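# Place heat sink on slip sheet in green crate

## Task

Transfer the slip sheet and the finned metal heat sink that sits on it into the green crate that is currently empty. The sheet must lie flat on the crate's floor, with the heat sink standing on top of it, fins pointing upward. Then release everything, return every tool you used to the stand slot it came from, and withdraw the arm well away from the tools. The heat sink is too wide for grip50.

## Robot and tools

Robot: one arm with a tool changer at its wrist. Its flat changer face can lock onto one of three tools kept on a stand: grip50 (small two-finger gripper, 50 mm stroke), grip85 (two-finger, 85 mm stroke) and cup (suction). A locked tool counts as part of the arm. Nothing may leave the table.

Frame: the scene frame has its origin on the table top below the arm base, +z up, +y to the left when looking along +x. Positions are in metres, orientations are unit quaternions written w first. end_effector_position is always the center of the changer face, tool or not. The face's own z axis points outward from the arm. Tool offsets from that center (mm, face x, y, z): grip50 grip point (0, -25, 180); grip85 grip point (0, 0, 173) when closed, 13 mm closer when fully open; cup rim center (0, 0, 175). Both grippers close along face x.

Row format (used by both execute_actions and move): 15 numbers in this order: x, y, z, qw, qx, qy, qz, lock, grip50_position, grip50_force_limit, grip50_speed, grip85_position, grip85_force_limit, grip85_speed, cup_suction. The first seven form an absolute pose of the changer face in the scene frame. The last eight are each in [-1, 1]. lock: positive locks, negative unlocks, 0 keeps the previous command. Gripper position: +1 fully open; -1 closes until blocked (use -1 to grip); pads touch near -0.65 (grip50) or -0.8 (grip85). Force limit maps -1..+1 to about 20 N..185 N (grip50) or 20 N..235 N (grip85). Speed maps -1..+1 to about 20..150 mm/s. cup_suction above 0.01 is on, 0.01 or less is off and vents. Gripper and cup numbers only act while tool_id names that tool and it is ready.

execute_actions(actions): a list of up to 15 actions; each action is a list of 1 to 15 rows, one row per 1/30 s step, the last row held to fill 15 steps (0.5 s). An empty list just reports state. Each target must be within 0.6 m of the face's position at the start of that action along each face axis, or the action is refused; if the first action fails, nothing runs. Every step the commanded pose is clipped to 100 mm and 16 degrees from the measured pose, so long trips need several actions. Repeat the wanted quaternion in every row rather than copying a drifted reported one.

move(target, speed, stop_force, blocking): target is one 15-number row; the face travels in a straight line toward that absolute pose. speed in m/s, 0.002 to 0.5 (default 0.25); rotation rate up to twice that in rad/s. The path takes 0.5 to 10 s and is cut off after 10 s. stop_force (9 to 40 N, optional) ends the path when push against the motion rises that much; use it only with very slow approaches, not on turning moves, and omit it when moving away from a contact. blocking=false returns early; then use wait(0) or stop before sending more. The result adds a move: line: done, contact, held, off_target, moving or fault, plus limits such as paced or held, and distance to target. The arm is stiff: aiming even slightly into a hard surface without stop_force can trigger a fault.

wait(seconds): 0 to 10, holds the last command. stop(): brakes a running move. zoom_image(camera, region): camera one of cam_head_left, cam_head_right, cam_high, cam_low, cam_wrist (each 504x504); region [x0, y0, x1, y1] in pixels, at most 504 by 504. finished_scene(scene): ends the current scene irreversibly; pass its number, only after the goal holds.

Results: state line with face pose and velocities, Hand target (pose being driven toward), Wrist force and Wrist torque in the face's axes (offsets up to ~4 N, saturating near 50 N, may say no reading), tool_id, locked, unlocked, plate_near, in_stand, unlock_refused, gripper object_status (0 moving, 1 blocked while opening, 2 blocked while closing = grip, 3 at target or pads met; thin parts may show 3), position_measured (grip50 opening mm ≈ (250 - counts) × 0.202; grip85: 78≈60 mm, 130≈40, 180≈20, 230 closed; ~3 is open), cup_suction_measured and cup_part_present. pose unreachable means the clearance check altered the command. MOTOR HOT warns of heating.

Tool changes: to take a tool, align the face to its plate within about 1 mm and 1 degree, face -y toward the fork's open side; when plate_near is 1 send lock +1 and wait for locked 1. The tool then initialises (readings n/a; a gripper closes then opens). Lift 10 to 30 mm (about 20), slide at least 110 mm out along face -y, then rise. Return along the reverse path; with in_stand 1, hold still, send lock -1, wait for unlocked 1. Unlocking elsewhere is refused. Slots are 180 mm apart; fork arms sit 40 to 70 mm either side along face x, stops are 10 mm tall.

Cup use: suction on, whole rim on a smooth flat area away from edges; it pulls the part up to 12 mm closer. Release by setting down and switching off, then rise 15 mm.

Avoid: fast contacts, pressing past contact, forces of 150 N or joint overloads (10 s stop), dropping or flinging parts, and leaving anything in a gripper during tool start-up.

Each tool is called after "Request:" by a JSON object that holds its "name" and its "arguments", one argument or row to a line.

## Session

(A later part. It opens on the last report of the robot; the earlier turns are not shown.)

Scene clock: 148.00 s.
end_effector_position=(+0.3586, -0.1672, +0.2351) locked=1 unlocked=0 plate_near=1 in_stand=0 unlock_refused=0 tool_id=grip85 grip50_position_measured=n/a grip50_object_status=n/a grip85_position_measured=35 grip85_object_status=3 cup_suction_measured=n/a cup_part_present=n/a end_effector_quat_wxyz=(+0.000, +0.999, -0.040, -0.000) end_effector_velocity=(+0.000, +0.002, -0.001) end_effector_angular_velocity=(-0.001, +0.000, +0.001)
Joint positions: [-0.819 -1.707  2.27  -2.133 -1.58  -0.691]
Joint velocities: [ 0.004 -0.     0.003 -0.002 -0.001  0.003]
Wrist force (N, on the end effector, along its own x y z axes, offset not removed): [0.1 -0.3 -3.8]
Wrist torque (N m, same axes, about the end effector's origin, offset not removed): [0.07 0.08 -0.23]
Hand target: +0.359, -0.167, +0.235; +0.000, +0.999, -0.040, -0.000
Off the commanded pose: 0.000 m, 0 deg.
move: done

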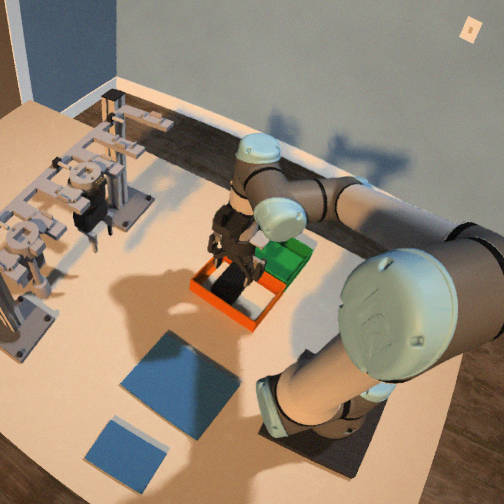

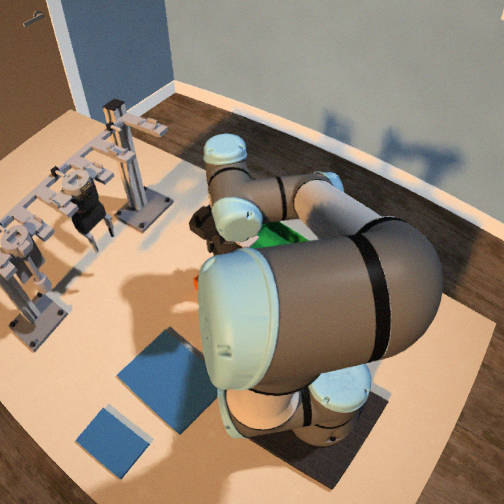

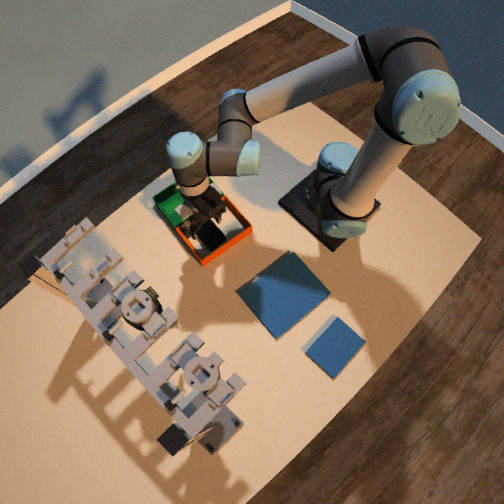

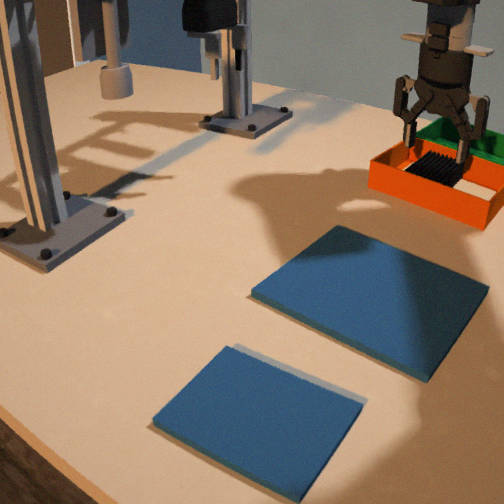

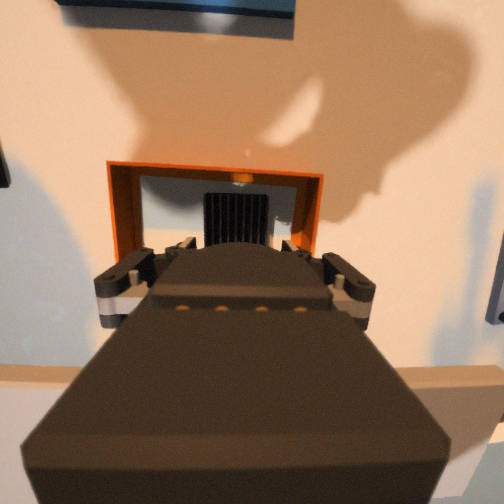

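Request:
{"name": "move", "arguments": {
  "target": [0.3567,-0.167,0.21,0,0.9992,-0.040,0,0,1,0,0,0.75,0,0,-1],
  "speed": 0.03,
  "stop_force": 9
}}

Request:
{"name": "move", "arguments": {
  "target": [0.3567,-0.167,0.17,0,0.9992,-0.040,0,0,1,0,0,0.75,0,0,-1],
  "speed": 0.005,
  "stop_force": 9
}}

Request:
{"name": "zoom_image", "arguments": {
  "camera": "cam_low",
  "region": [340,40,504,240]
}}

Scene clock: 155.17 s.
end_effector_position=(+0.3567, -0.1670, +0.2102) locked=1 unlocked=0 plate_near=1 in_stand=0 unlock_refused=0 tool_id=grip85 grip50_position_measured=n/a grip50_object_status=n/a grip85_position_measured=35 grip85_object_status=3 cup_suction_measured=n/a cup_part_present=n/a end_effector_quat_wxyz=(-0.000, +0.999, -0.040, -0.000) end_effector_velocity=(+0.000, +0.000, -0.002) end_effector_angular_velocity=(+0.001, -0.000, +0.000)
Joint positions: [-0.823 -1.668  2.314 -2.216 -1.58  -0.695]
Joint velocities: [-0.     0.004  0.003 -0.007  0.001 -0.001]
Wrist force (N, on the end effector, along its own x y z axes, offset not removed): [0.0 -0.2 -1.8]
Wrist torque (N m, same axes, about the end effector's origin, offset not removed): [0.23 0.15 -0.19]
Hand target: +0.357, -0.167, +0.210; -0.000, +0.999, -0.040, +0.000
Off the commanded pose: 0.000 m, 0 deg.
move: done

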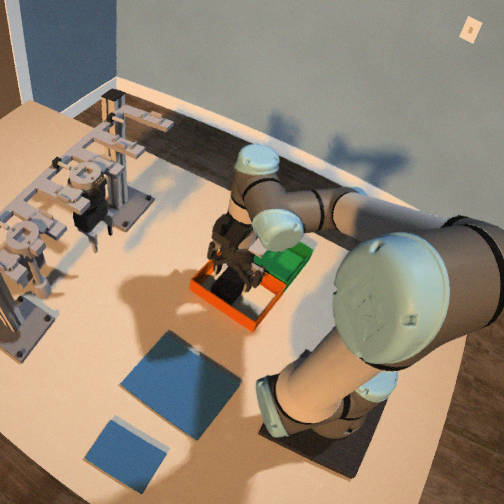

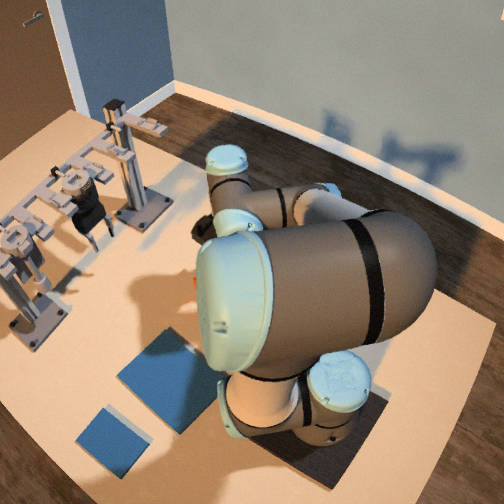

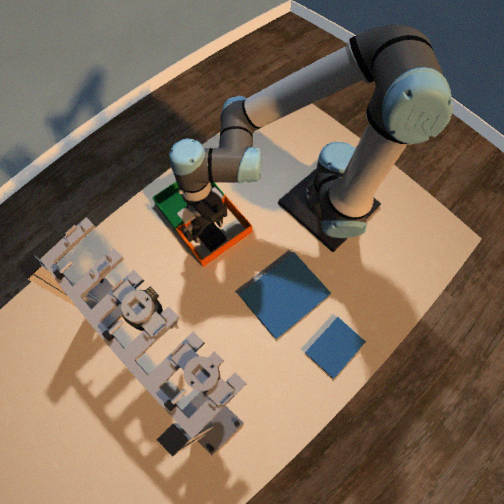

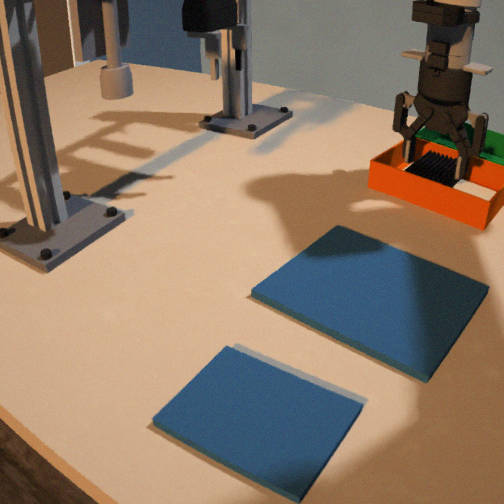

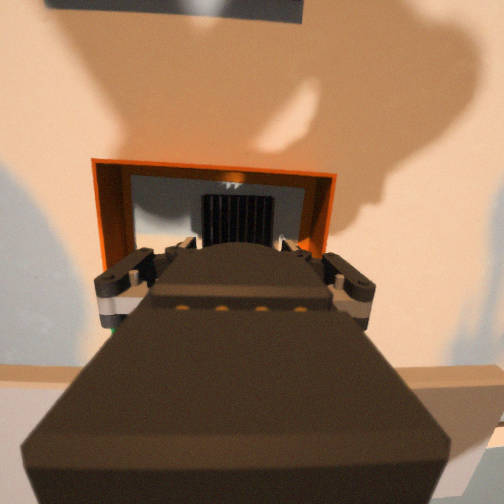

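Scene clock: 160.33 s.
end_effector_position=(+0.3567, -0.1669, +0.1863) locked=1 unlocked=0 plate_near=1 in_stand=0 unlock_refused=0 tool_id=grip85 grip50_position_measured=n/a grip50_object_status=n/a grip85_position_measured=35 grip85_object_status=3 cup_suction_measured=n/a cup_part_present=n/a end_effector_quat_wxyz=(+0.000, +0.999, -0.040, +0.000) end_effector_velocity=(-0.000, +0.000, +0.002) end_effector_angular_velocity=(+0.001, +0.002, -0.000)
Joint positions: [-0.823 -1.619  2.349 -2.301 -1.58  -0.695]
Joint velocities: [-0.    -0.004 -0.003  0.009 -0.     0.   ]
Wrist force (N, on the end effector, along its own x y z axes, offset not removed): [-7.2 -7.0 -25.5]
Wrist torque (N m, same axes, about the end effector's origin, offset not removed): [0.63 -0.70 -0.05]
Hand target: +0.357, -0.167, +0.187; +0.000, +0.999, -0.040, +0.000
Off the commanded pose: 0.016 m, 0 deg.
move: contact

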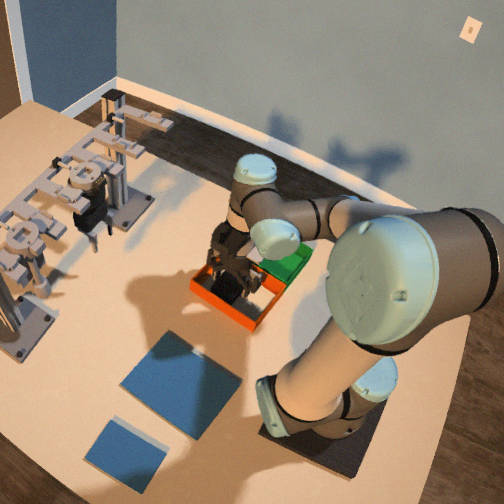

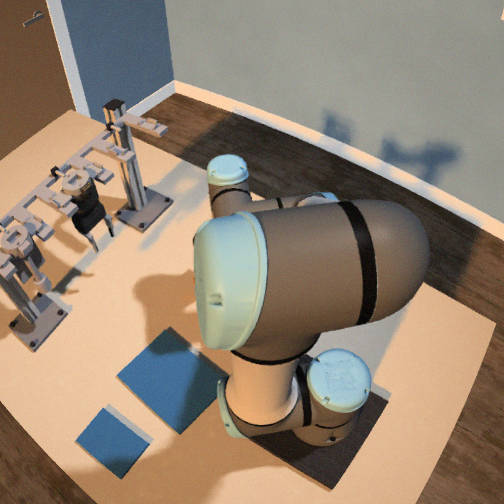

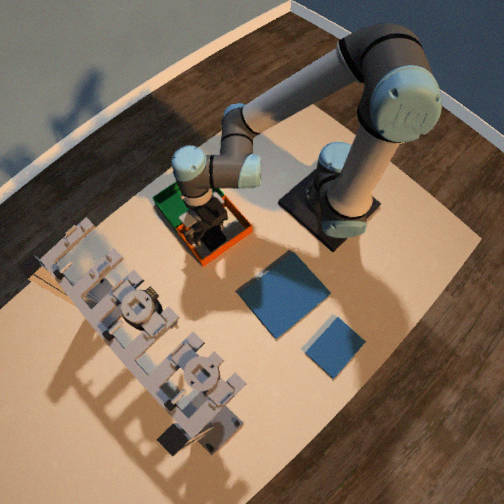

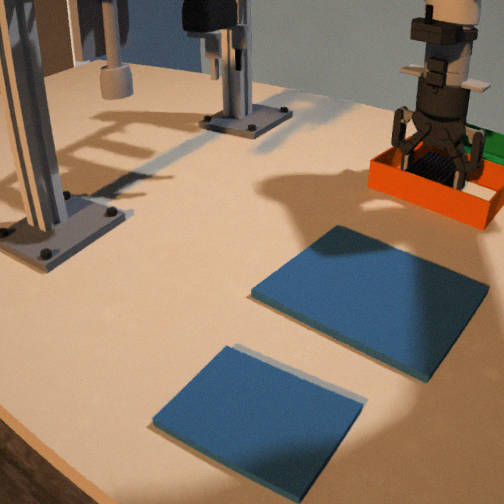

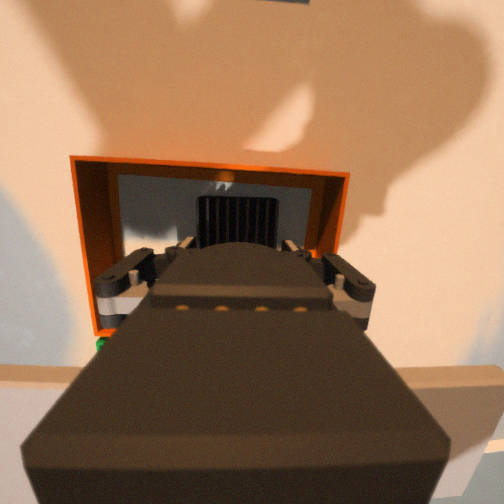

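Region (340, 40, 504, 240) of cam_low's 504x504 image, scaled by 2.520, with more detail than that image has; it fills the left 413 columns of this view, and the rest is white.

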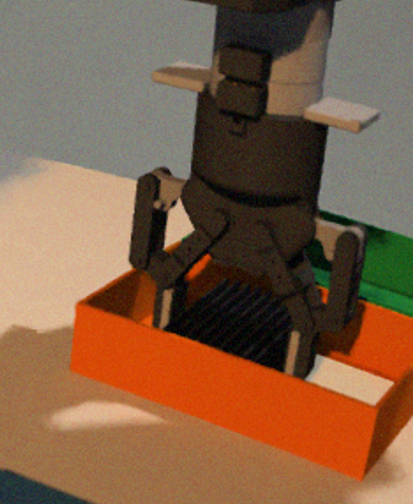

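Request:
{"name": "move", "arguments": {
  "target": [0.3567,-0.167,0.194,0,0.9992,-0.040,0,0,1,0,0,0.75,0,0,-1],
  "speed": 0.02
}}

Request:
{"name": "move", "arguments": {
  "target": [0.3567,-0.167,0.194,0,0.9992,-0.040,0,0,1,0,0,-1,-0.4,-0.5,-1]
}}

Request:
{"name": "move", "arguments": {
  "target": [0.3567,-0.167,0.26,0,0.9992,-0.040,0,0,1,0,0,-1,-0.4,-0.5,-1],
  "speed": 0.08
}}

Request:
{"name": "move", "arguments": {
  "target": [0.47,-0.04,0.26,0,0.9981,-0.061,0,0,1,0,0,-1,-0.4,-0.5,-1],
  "speed": 0.15
}}

Request:
{"name": "move", "arguments": {
  "target": [0.47,-0.04,0.196,0,0.9981,-0.061,0,0,1,0,0,-1,-0.4,-0.5,-1],
  "speed": 0.08
}}

Request:
{"name": "move", "arguments": {
  "target": [0.47,-0.04,0.175,0,0.9981,-0.061,0,0,1,0,0,-1,-0.4,-0.5,-1],
  "speed": 0.004,
  "stop_force": 9
}}

Scene clock: 170.07 s.
end_effector_position=(+0.3567, -0.1670, +0.1938) locked=1 unlocked=0 plate_near=1 in_stand=0 unlock_refused=0 tool_id=grip85 grip50_position_measured=n/a grip50_object_status=n/a grip85_position_measured=35 grip85_object_status=3 cup_suction_measured=n/a cup_part_present=n/a end_effector_quat_wxyz=(+0.000, +0.999, -0.040, +0.000) end_effector_velocity=(+0.000, +0.000, +0.002) end_effector_angular_velocity=(-0.000, +0.000, -0.000)
Joint positions: [-0.823 -1.635  2.338 -2.274 -1.58  -0.695]
Joint velocities: [ 0.    -0.004 -0.003  0.007 -0.     0.   ]
Wrist force (N, on the end effector, along its own x y z axes, offset not removed): [-1.0 0.6 -3.5]
Wrist torque (N m, same axes, about the end effector's origin, offset not removed): [0.12 0.21 -0.25]
Hand target: +0.357, -0.167, +0.194; +0.000, +0.999, -0.040, +0.000
Off the commanded pose: 0.000 m, 0 deg.
move: done

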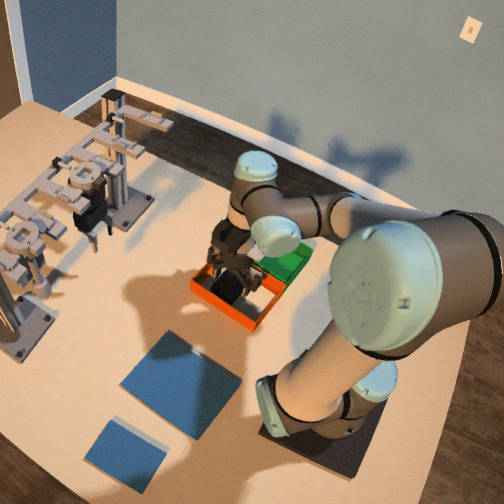

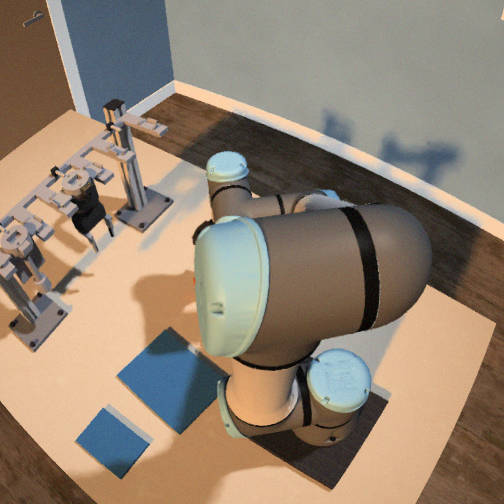

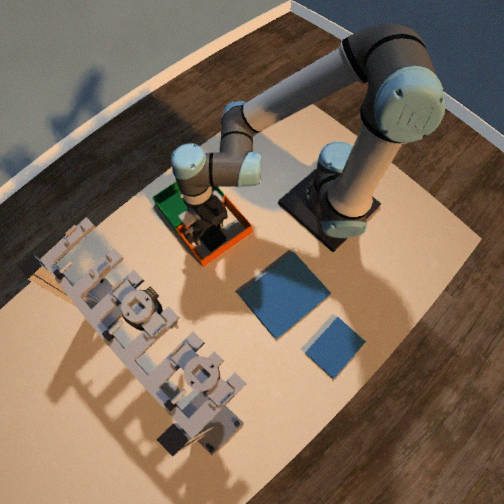

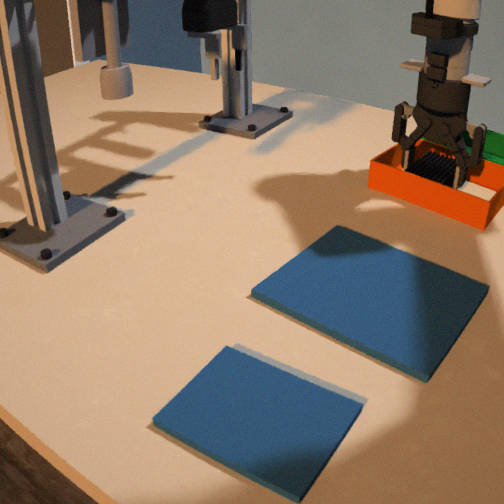

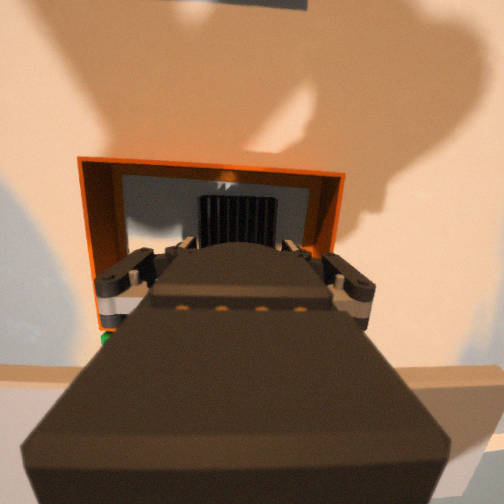

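Scene clock: 170.77 s.
end_effector_position=(+0.3567, -0.1670, +0.1940) locked=1 unlocked=0 plate_near=1 in_stand=0 unlock_refused=0 tool_id=grip85 grip50_position_measured=n/a grip50_object_status=n/a grip85_position_measured=80 grip85_object_status=2 cup_suction_measured=n/a cup_part_present=n/a end_effector_quat_wxyz=(+0.000, +0.999, -0.040, +0.000) end_effector_velocity=(-0.000, +0.000, +0.000) end_effector_angular_velocity=(+0.000, +0.000, -0.000)
Joint positions: [-0.823 -1.635  2.338 -2.273 -1.58  -0.695]
Joint velocities: [ 0. -0. -0.  0. -0.  0.]
Wrist force (N, on the end effector, along its own x y z axes, offset not removed): [2.4 -0.1 -7.3]
Wrist torque (N m, same axes, about the end effector's origin, offset not removed): [-0.38 0.34 -0.26]
Hand target: +0.357, -0.167, +0.194; +0.000, +0.999, -0.040, +0.000
Off the commanded pose: 0.000 m, 0 deg.
move: done

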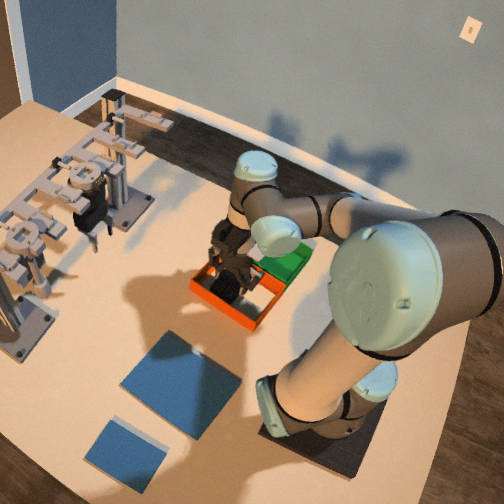

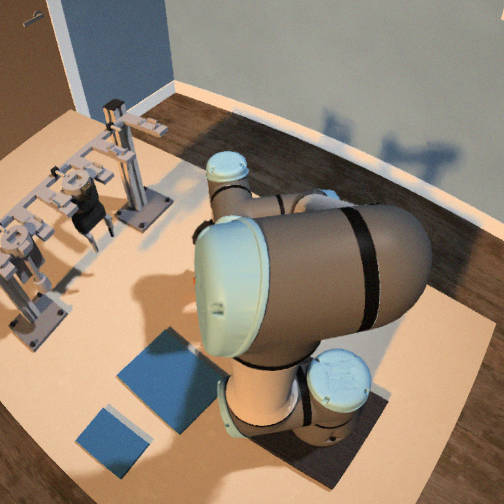

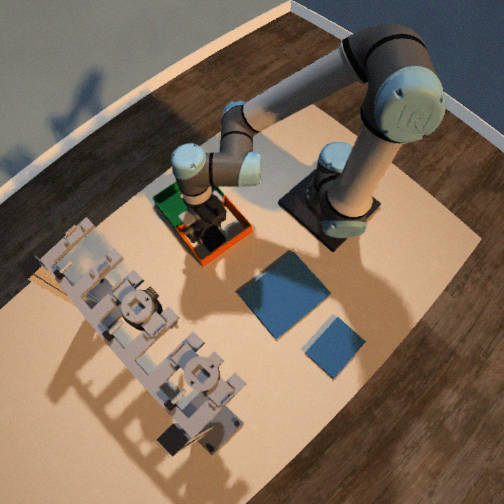

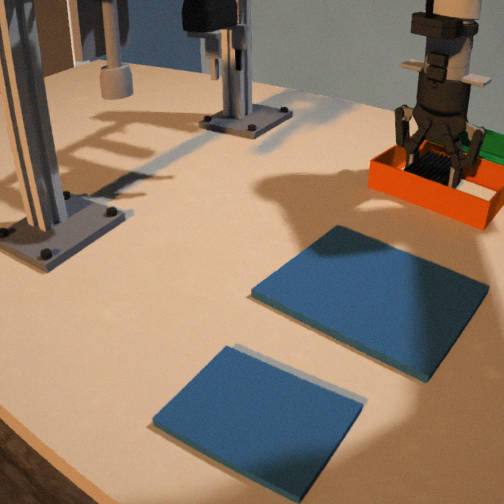

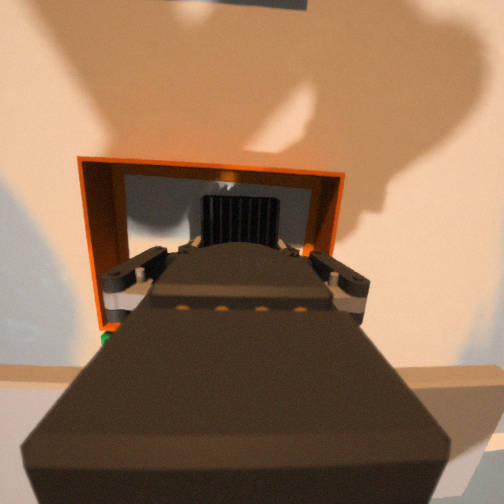

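Scene clock: 172.03 s.
end_effector_position=(+0.3568, -0.1671, +0.2598) locked=1 unlocked=0 plate_near=1 in_stand=0 unlock_refused=0 tool_id=grip85 grip50_position_measured=n/a grip50_object_status=n/a grip85_position_measured=80 grip85_object_status=2 cup_suction_measured=n/a cup_part_present=n/a end_effector_quat_wxyz=(+0.000, +0.999, -0.040, +0.000) end_effector_velocity=(+0.000, -0.000, +0.002) end_effector_angular_velocity=(+0.000, -0.000, -0.000)
Joint positions: [-0.821 -1.749  2.231 -2.053 -1.58  -0.693]
Joint velocities: [ 0.    -0.002 -0.004  0.006  0.     0.   ]
Wrist force (N, on the end effector, along its own x y z axes, offset not removed): [1.2 -0.1 -1.1]
Wrist torque (N m, same axes, about the end effector's origin, offset not removed): [0.17 -0.08 -0.04]
Hand target: +0.357, -0.167, +0.260; +0.000, +0.999, -0.040, +0.000
Off the commanded pose: 0.000 m, 0 deg.
move: done

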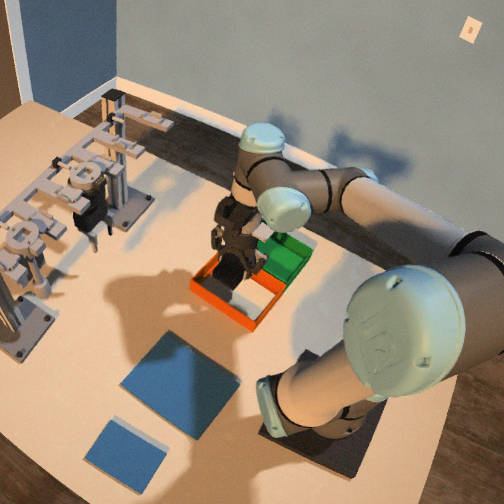

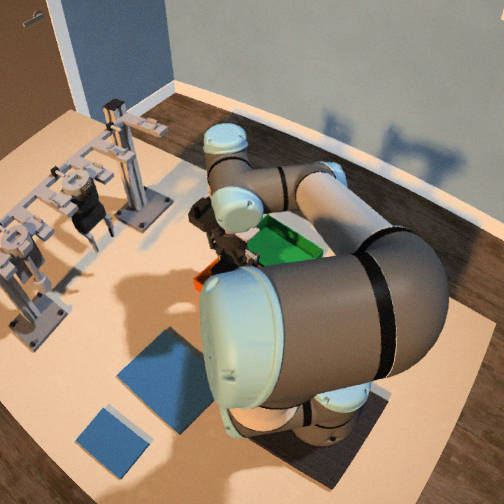

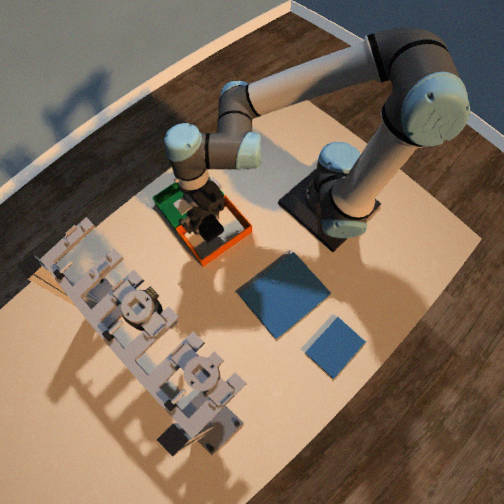

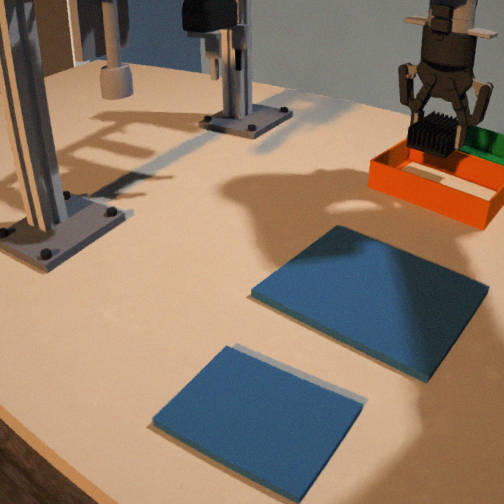

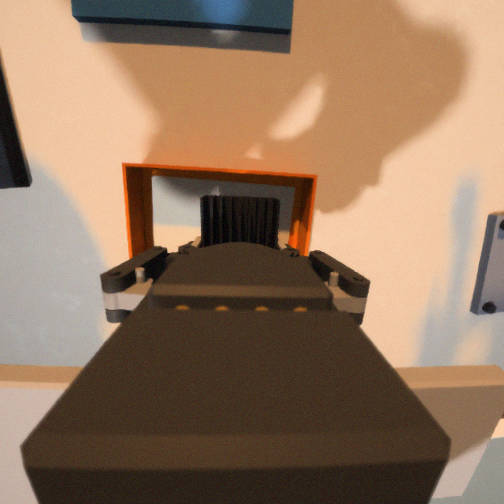

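Scene clock: 173.70 s.
end_effector_position=(+0.4698, -0.0403, +0.2599) locked=1 unlocked=0 plate_near=1 in_stand=0 unlock_refused=0 tool_id=grip85 grip50_position_measured=n/a grip50_object_status=n/a grip85_position_measured=80 grip85_object_status=2 cup_suction_measured=n/a cup_part_present=n/a end_effector_quat_wxyz=(+0.000, +0.998, -0.061, -0.000) end_effector_velocity=(+0.001, +0.001, -0.000) end_effector_angular_velocity=(+0.000, +0.001, -0.001)
Joint positions: [-0.413 -1.544  2.047 -2.071 -1.58  -0.243]
Joint velocities: [ 0.003  0.003 -0.003  0.001 -0.     0.004]
Wrist force (N, on the end effector, along its own x y z axes, offset not removed): [-0.6 0.9 -0.2]
Wrist torque (N m, same axes, about the end effector's origin, offset not removed): [0.10 0.16 -0.11]
Hand target: +0.470, -0.040, +0.260; +0.000, +0.998, -0.061, -0.000
Off the commanded pose: 0.000 m, 0 deg.
move: done

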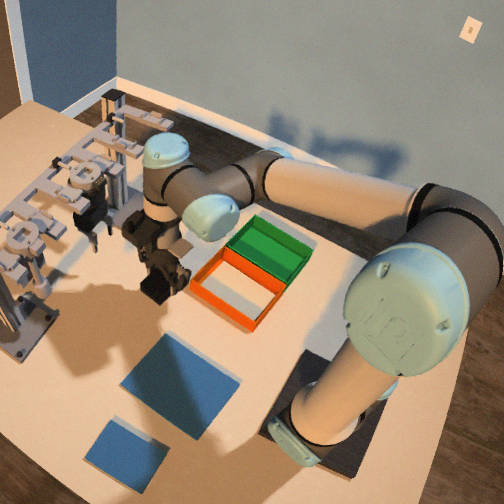

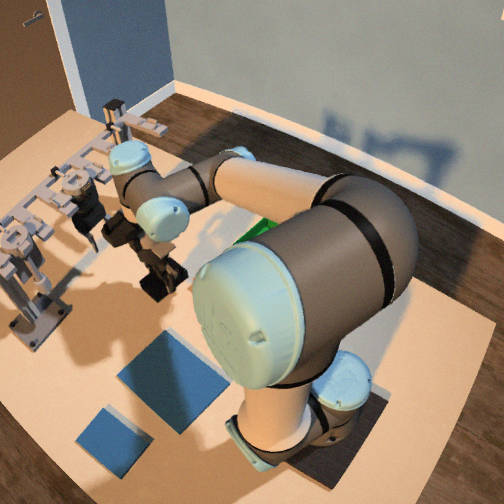

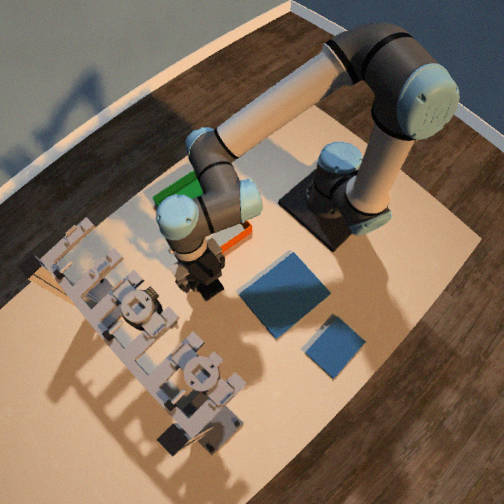

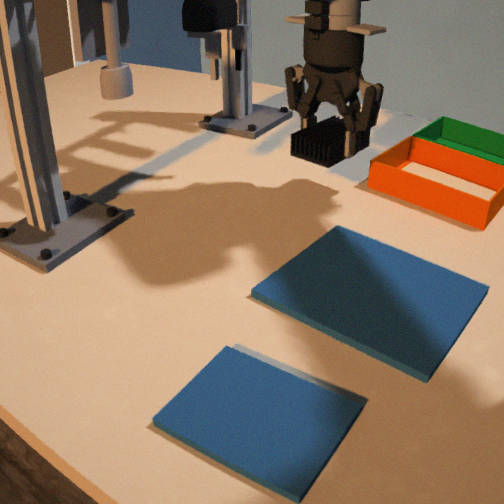

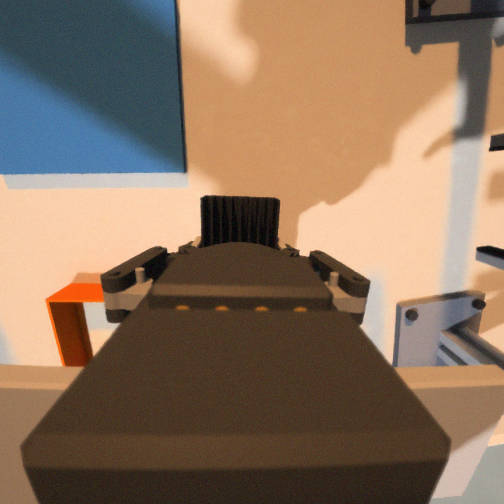

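Scene clock: 174.93 s.
end_effector_position=(+0.4698, -0.0400, +0.1962) locked=1 unlocked=0 plate_near=1 in_stand=0 unlock_refused=0 tool_id=grip85 grip50_position_measured=n/a grip50_object_status=n/a grip85_position_measured=80 grip85_object_status=2 cup_suction_measured=n/a cup_part_present=n/a end_effector_quat_wxyz=(-0.000, +0.998, -0.061, -0.000) end_effector_velocity=(+0.000, +0.000, -0.002) end_effector_angular_velocity=(+0.000, -0.000, -0.001)
Joint positions: [-0.413 -1.447  2.138 -2.258 -1.579 -0.243]
Joint velocities: [-0.     0.004  0.002 -0.006  0.001  0.001]
Wrist force (N, on the end effector, along its own x y z axes, offset not removed): [-0.8 0.7 -0.8]
Wrist torque (N m, same axes, about the end effector's origin, offset not removed): [0.08 -0.03 -0.28]
Hand target: +0.470, -0.040, +0.196; -0.000, +0.998, -0.061, -0.000
Off the commanded pose: 0.000 m, 0 deg.
move: done

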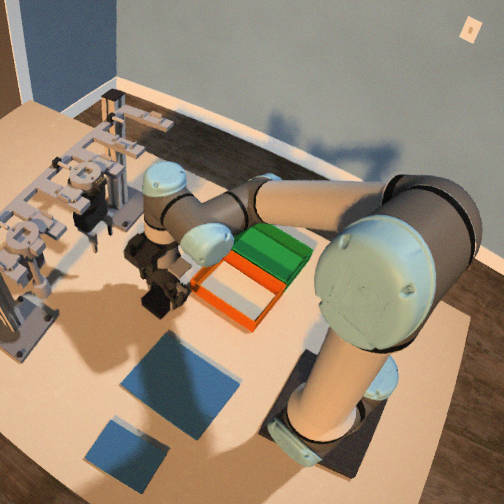

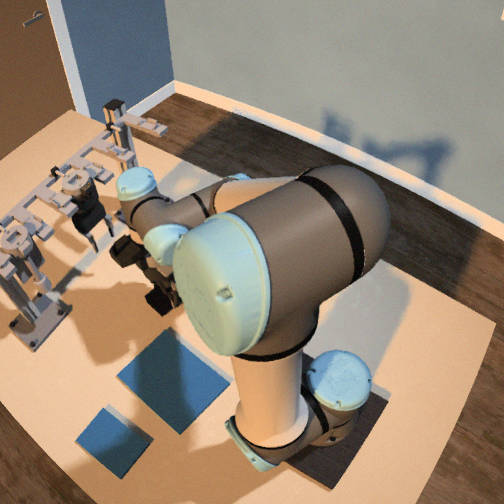

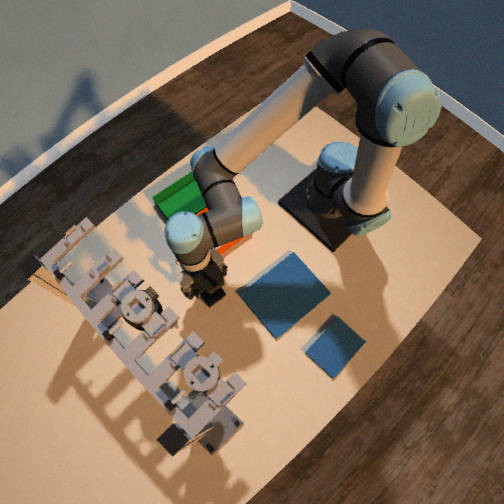

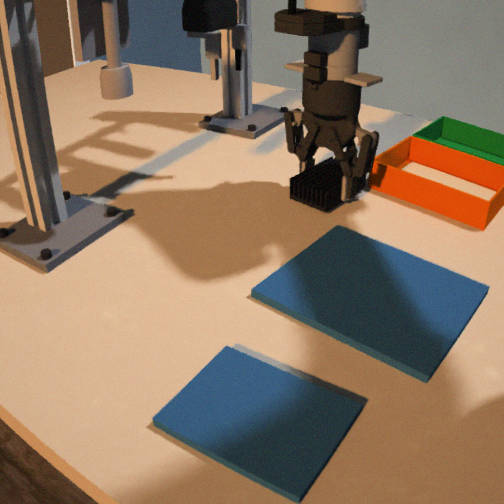

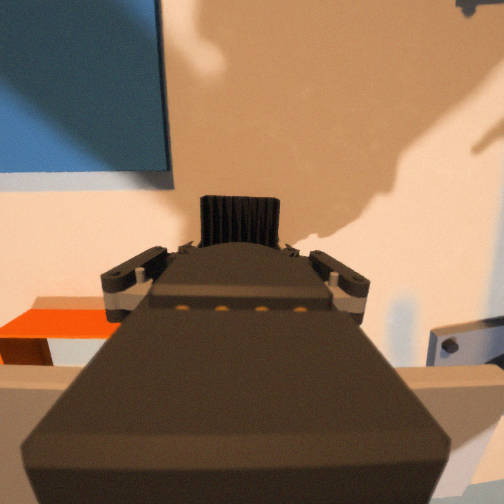

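Scene clock: 177.13 s.
end_effector_position=(+0.4699, -0.0400, +0.1889) locked=1 unlocked=0 plate_near=1 in_stand=0 unlock_refused=0 tool_id=grip85 grip50_position_measured=n/a grip50_object_status=n/a grip85_position_measured=80 grip85_object_status=2 cup_suction_measured=n/a cup_part_present=n/a end_effector_quat_wxyz=(+0.000, +0.998, -0.061, +0.000) end_effector_velocity=(-0.000, +0.000, +0.001) end_effector_angular_velocity=(+0.001, +0.002, -0.001)
Joint positions: [-0.413 -1.434  2.147 -2.28  -1.579 -0.243]
Joint velocities: [ 0.    -0.002 -0.002  0.006 -0.     0.001]
Wrist force (N, on the end effector, along its own x y z axes, offset not removed): [-3.7 -2.6 -40.5]
Wrist torque (N m, same axes, about the end effector's origin, offset not removed): [0.39 -2.11 -0.10]
Hand target: +0.470, -0.040, +0.189; +0.000, +0.998, -0.061, +0.000
Off the commanded pose: 0.014 m, 0 deg.
move: contact

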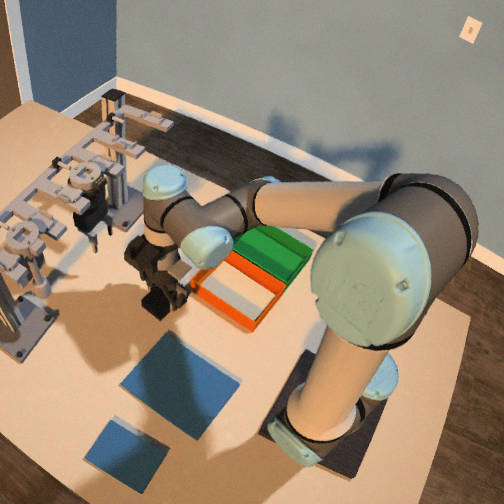

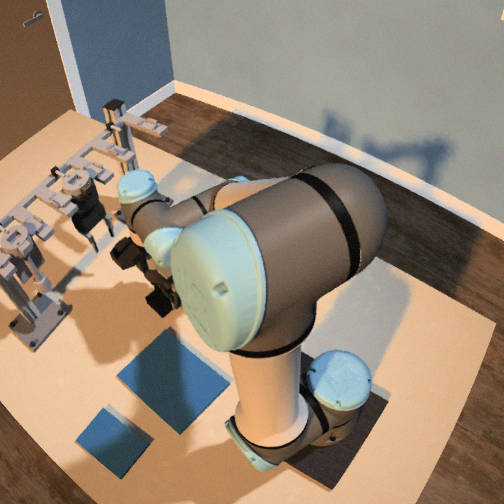

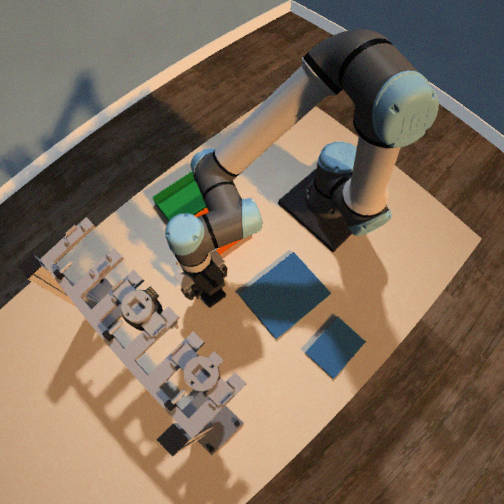

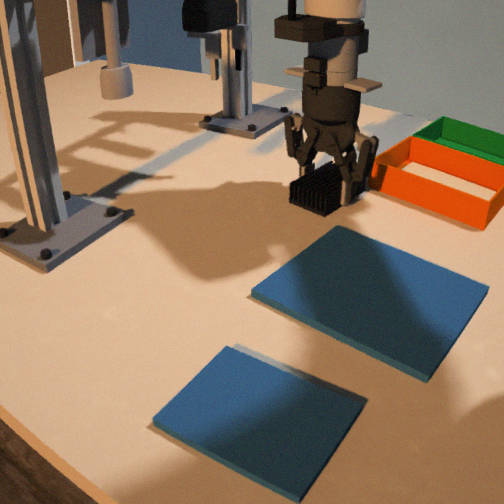

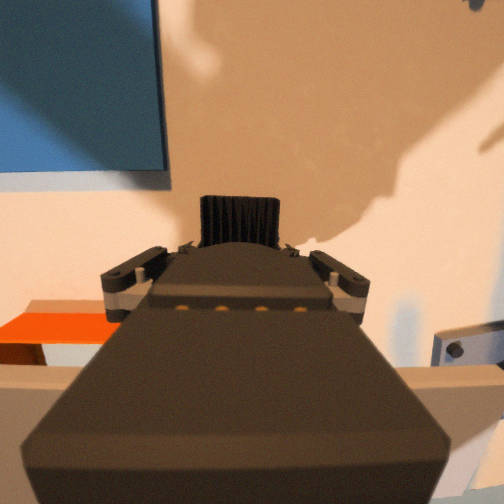

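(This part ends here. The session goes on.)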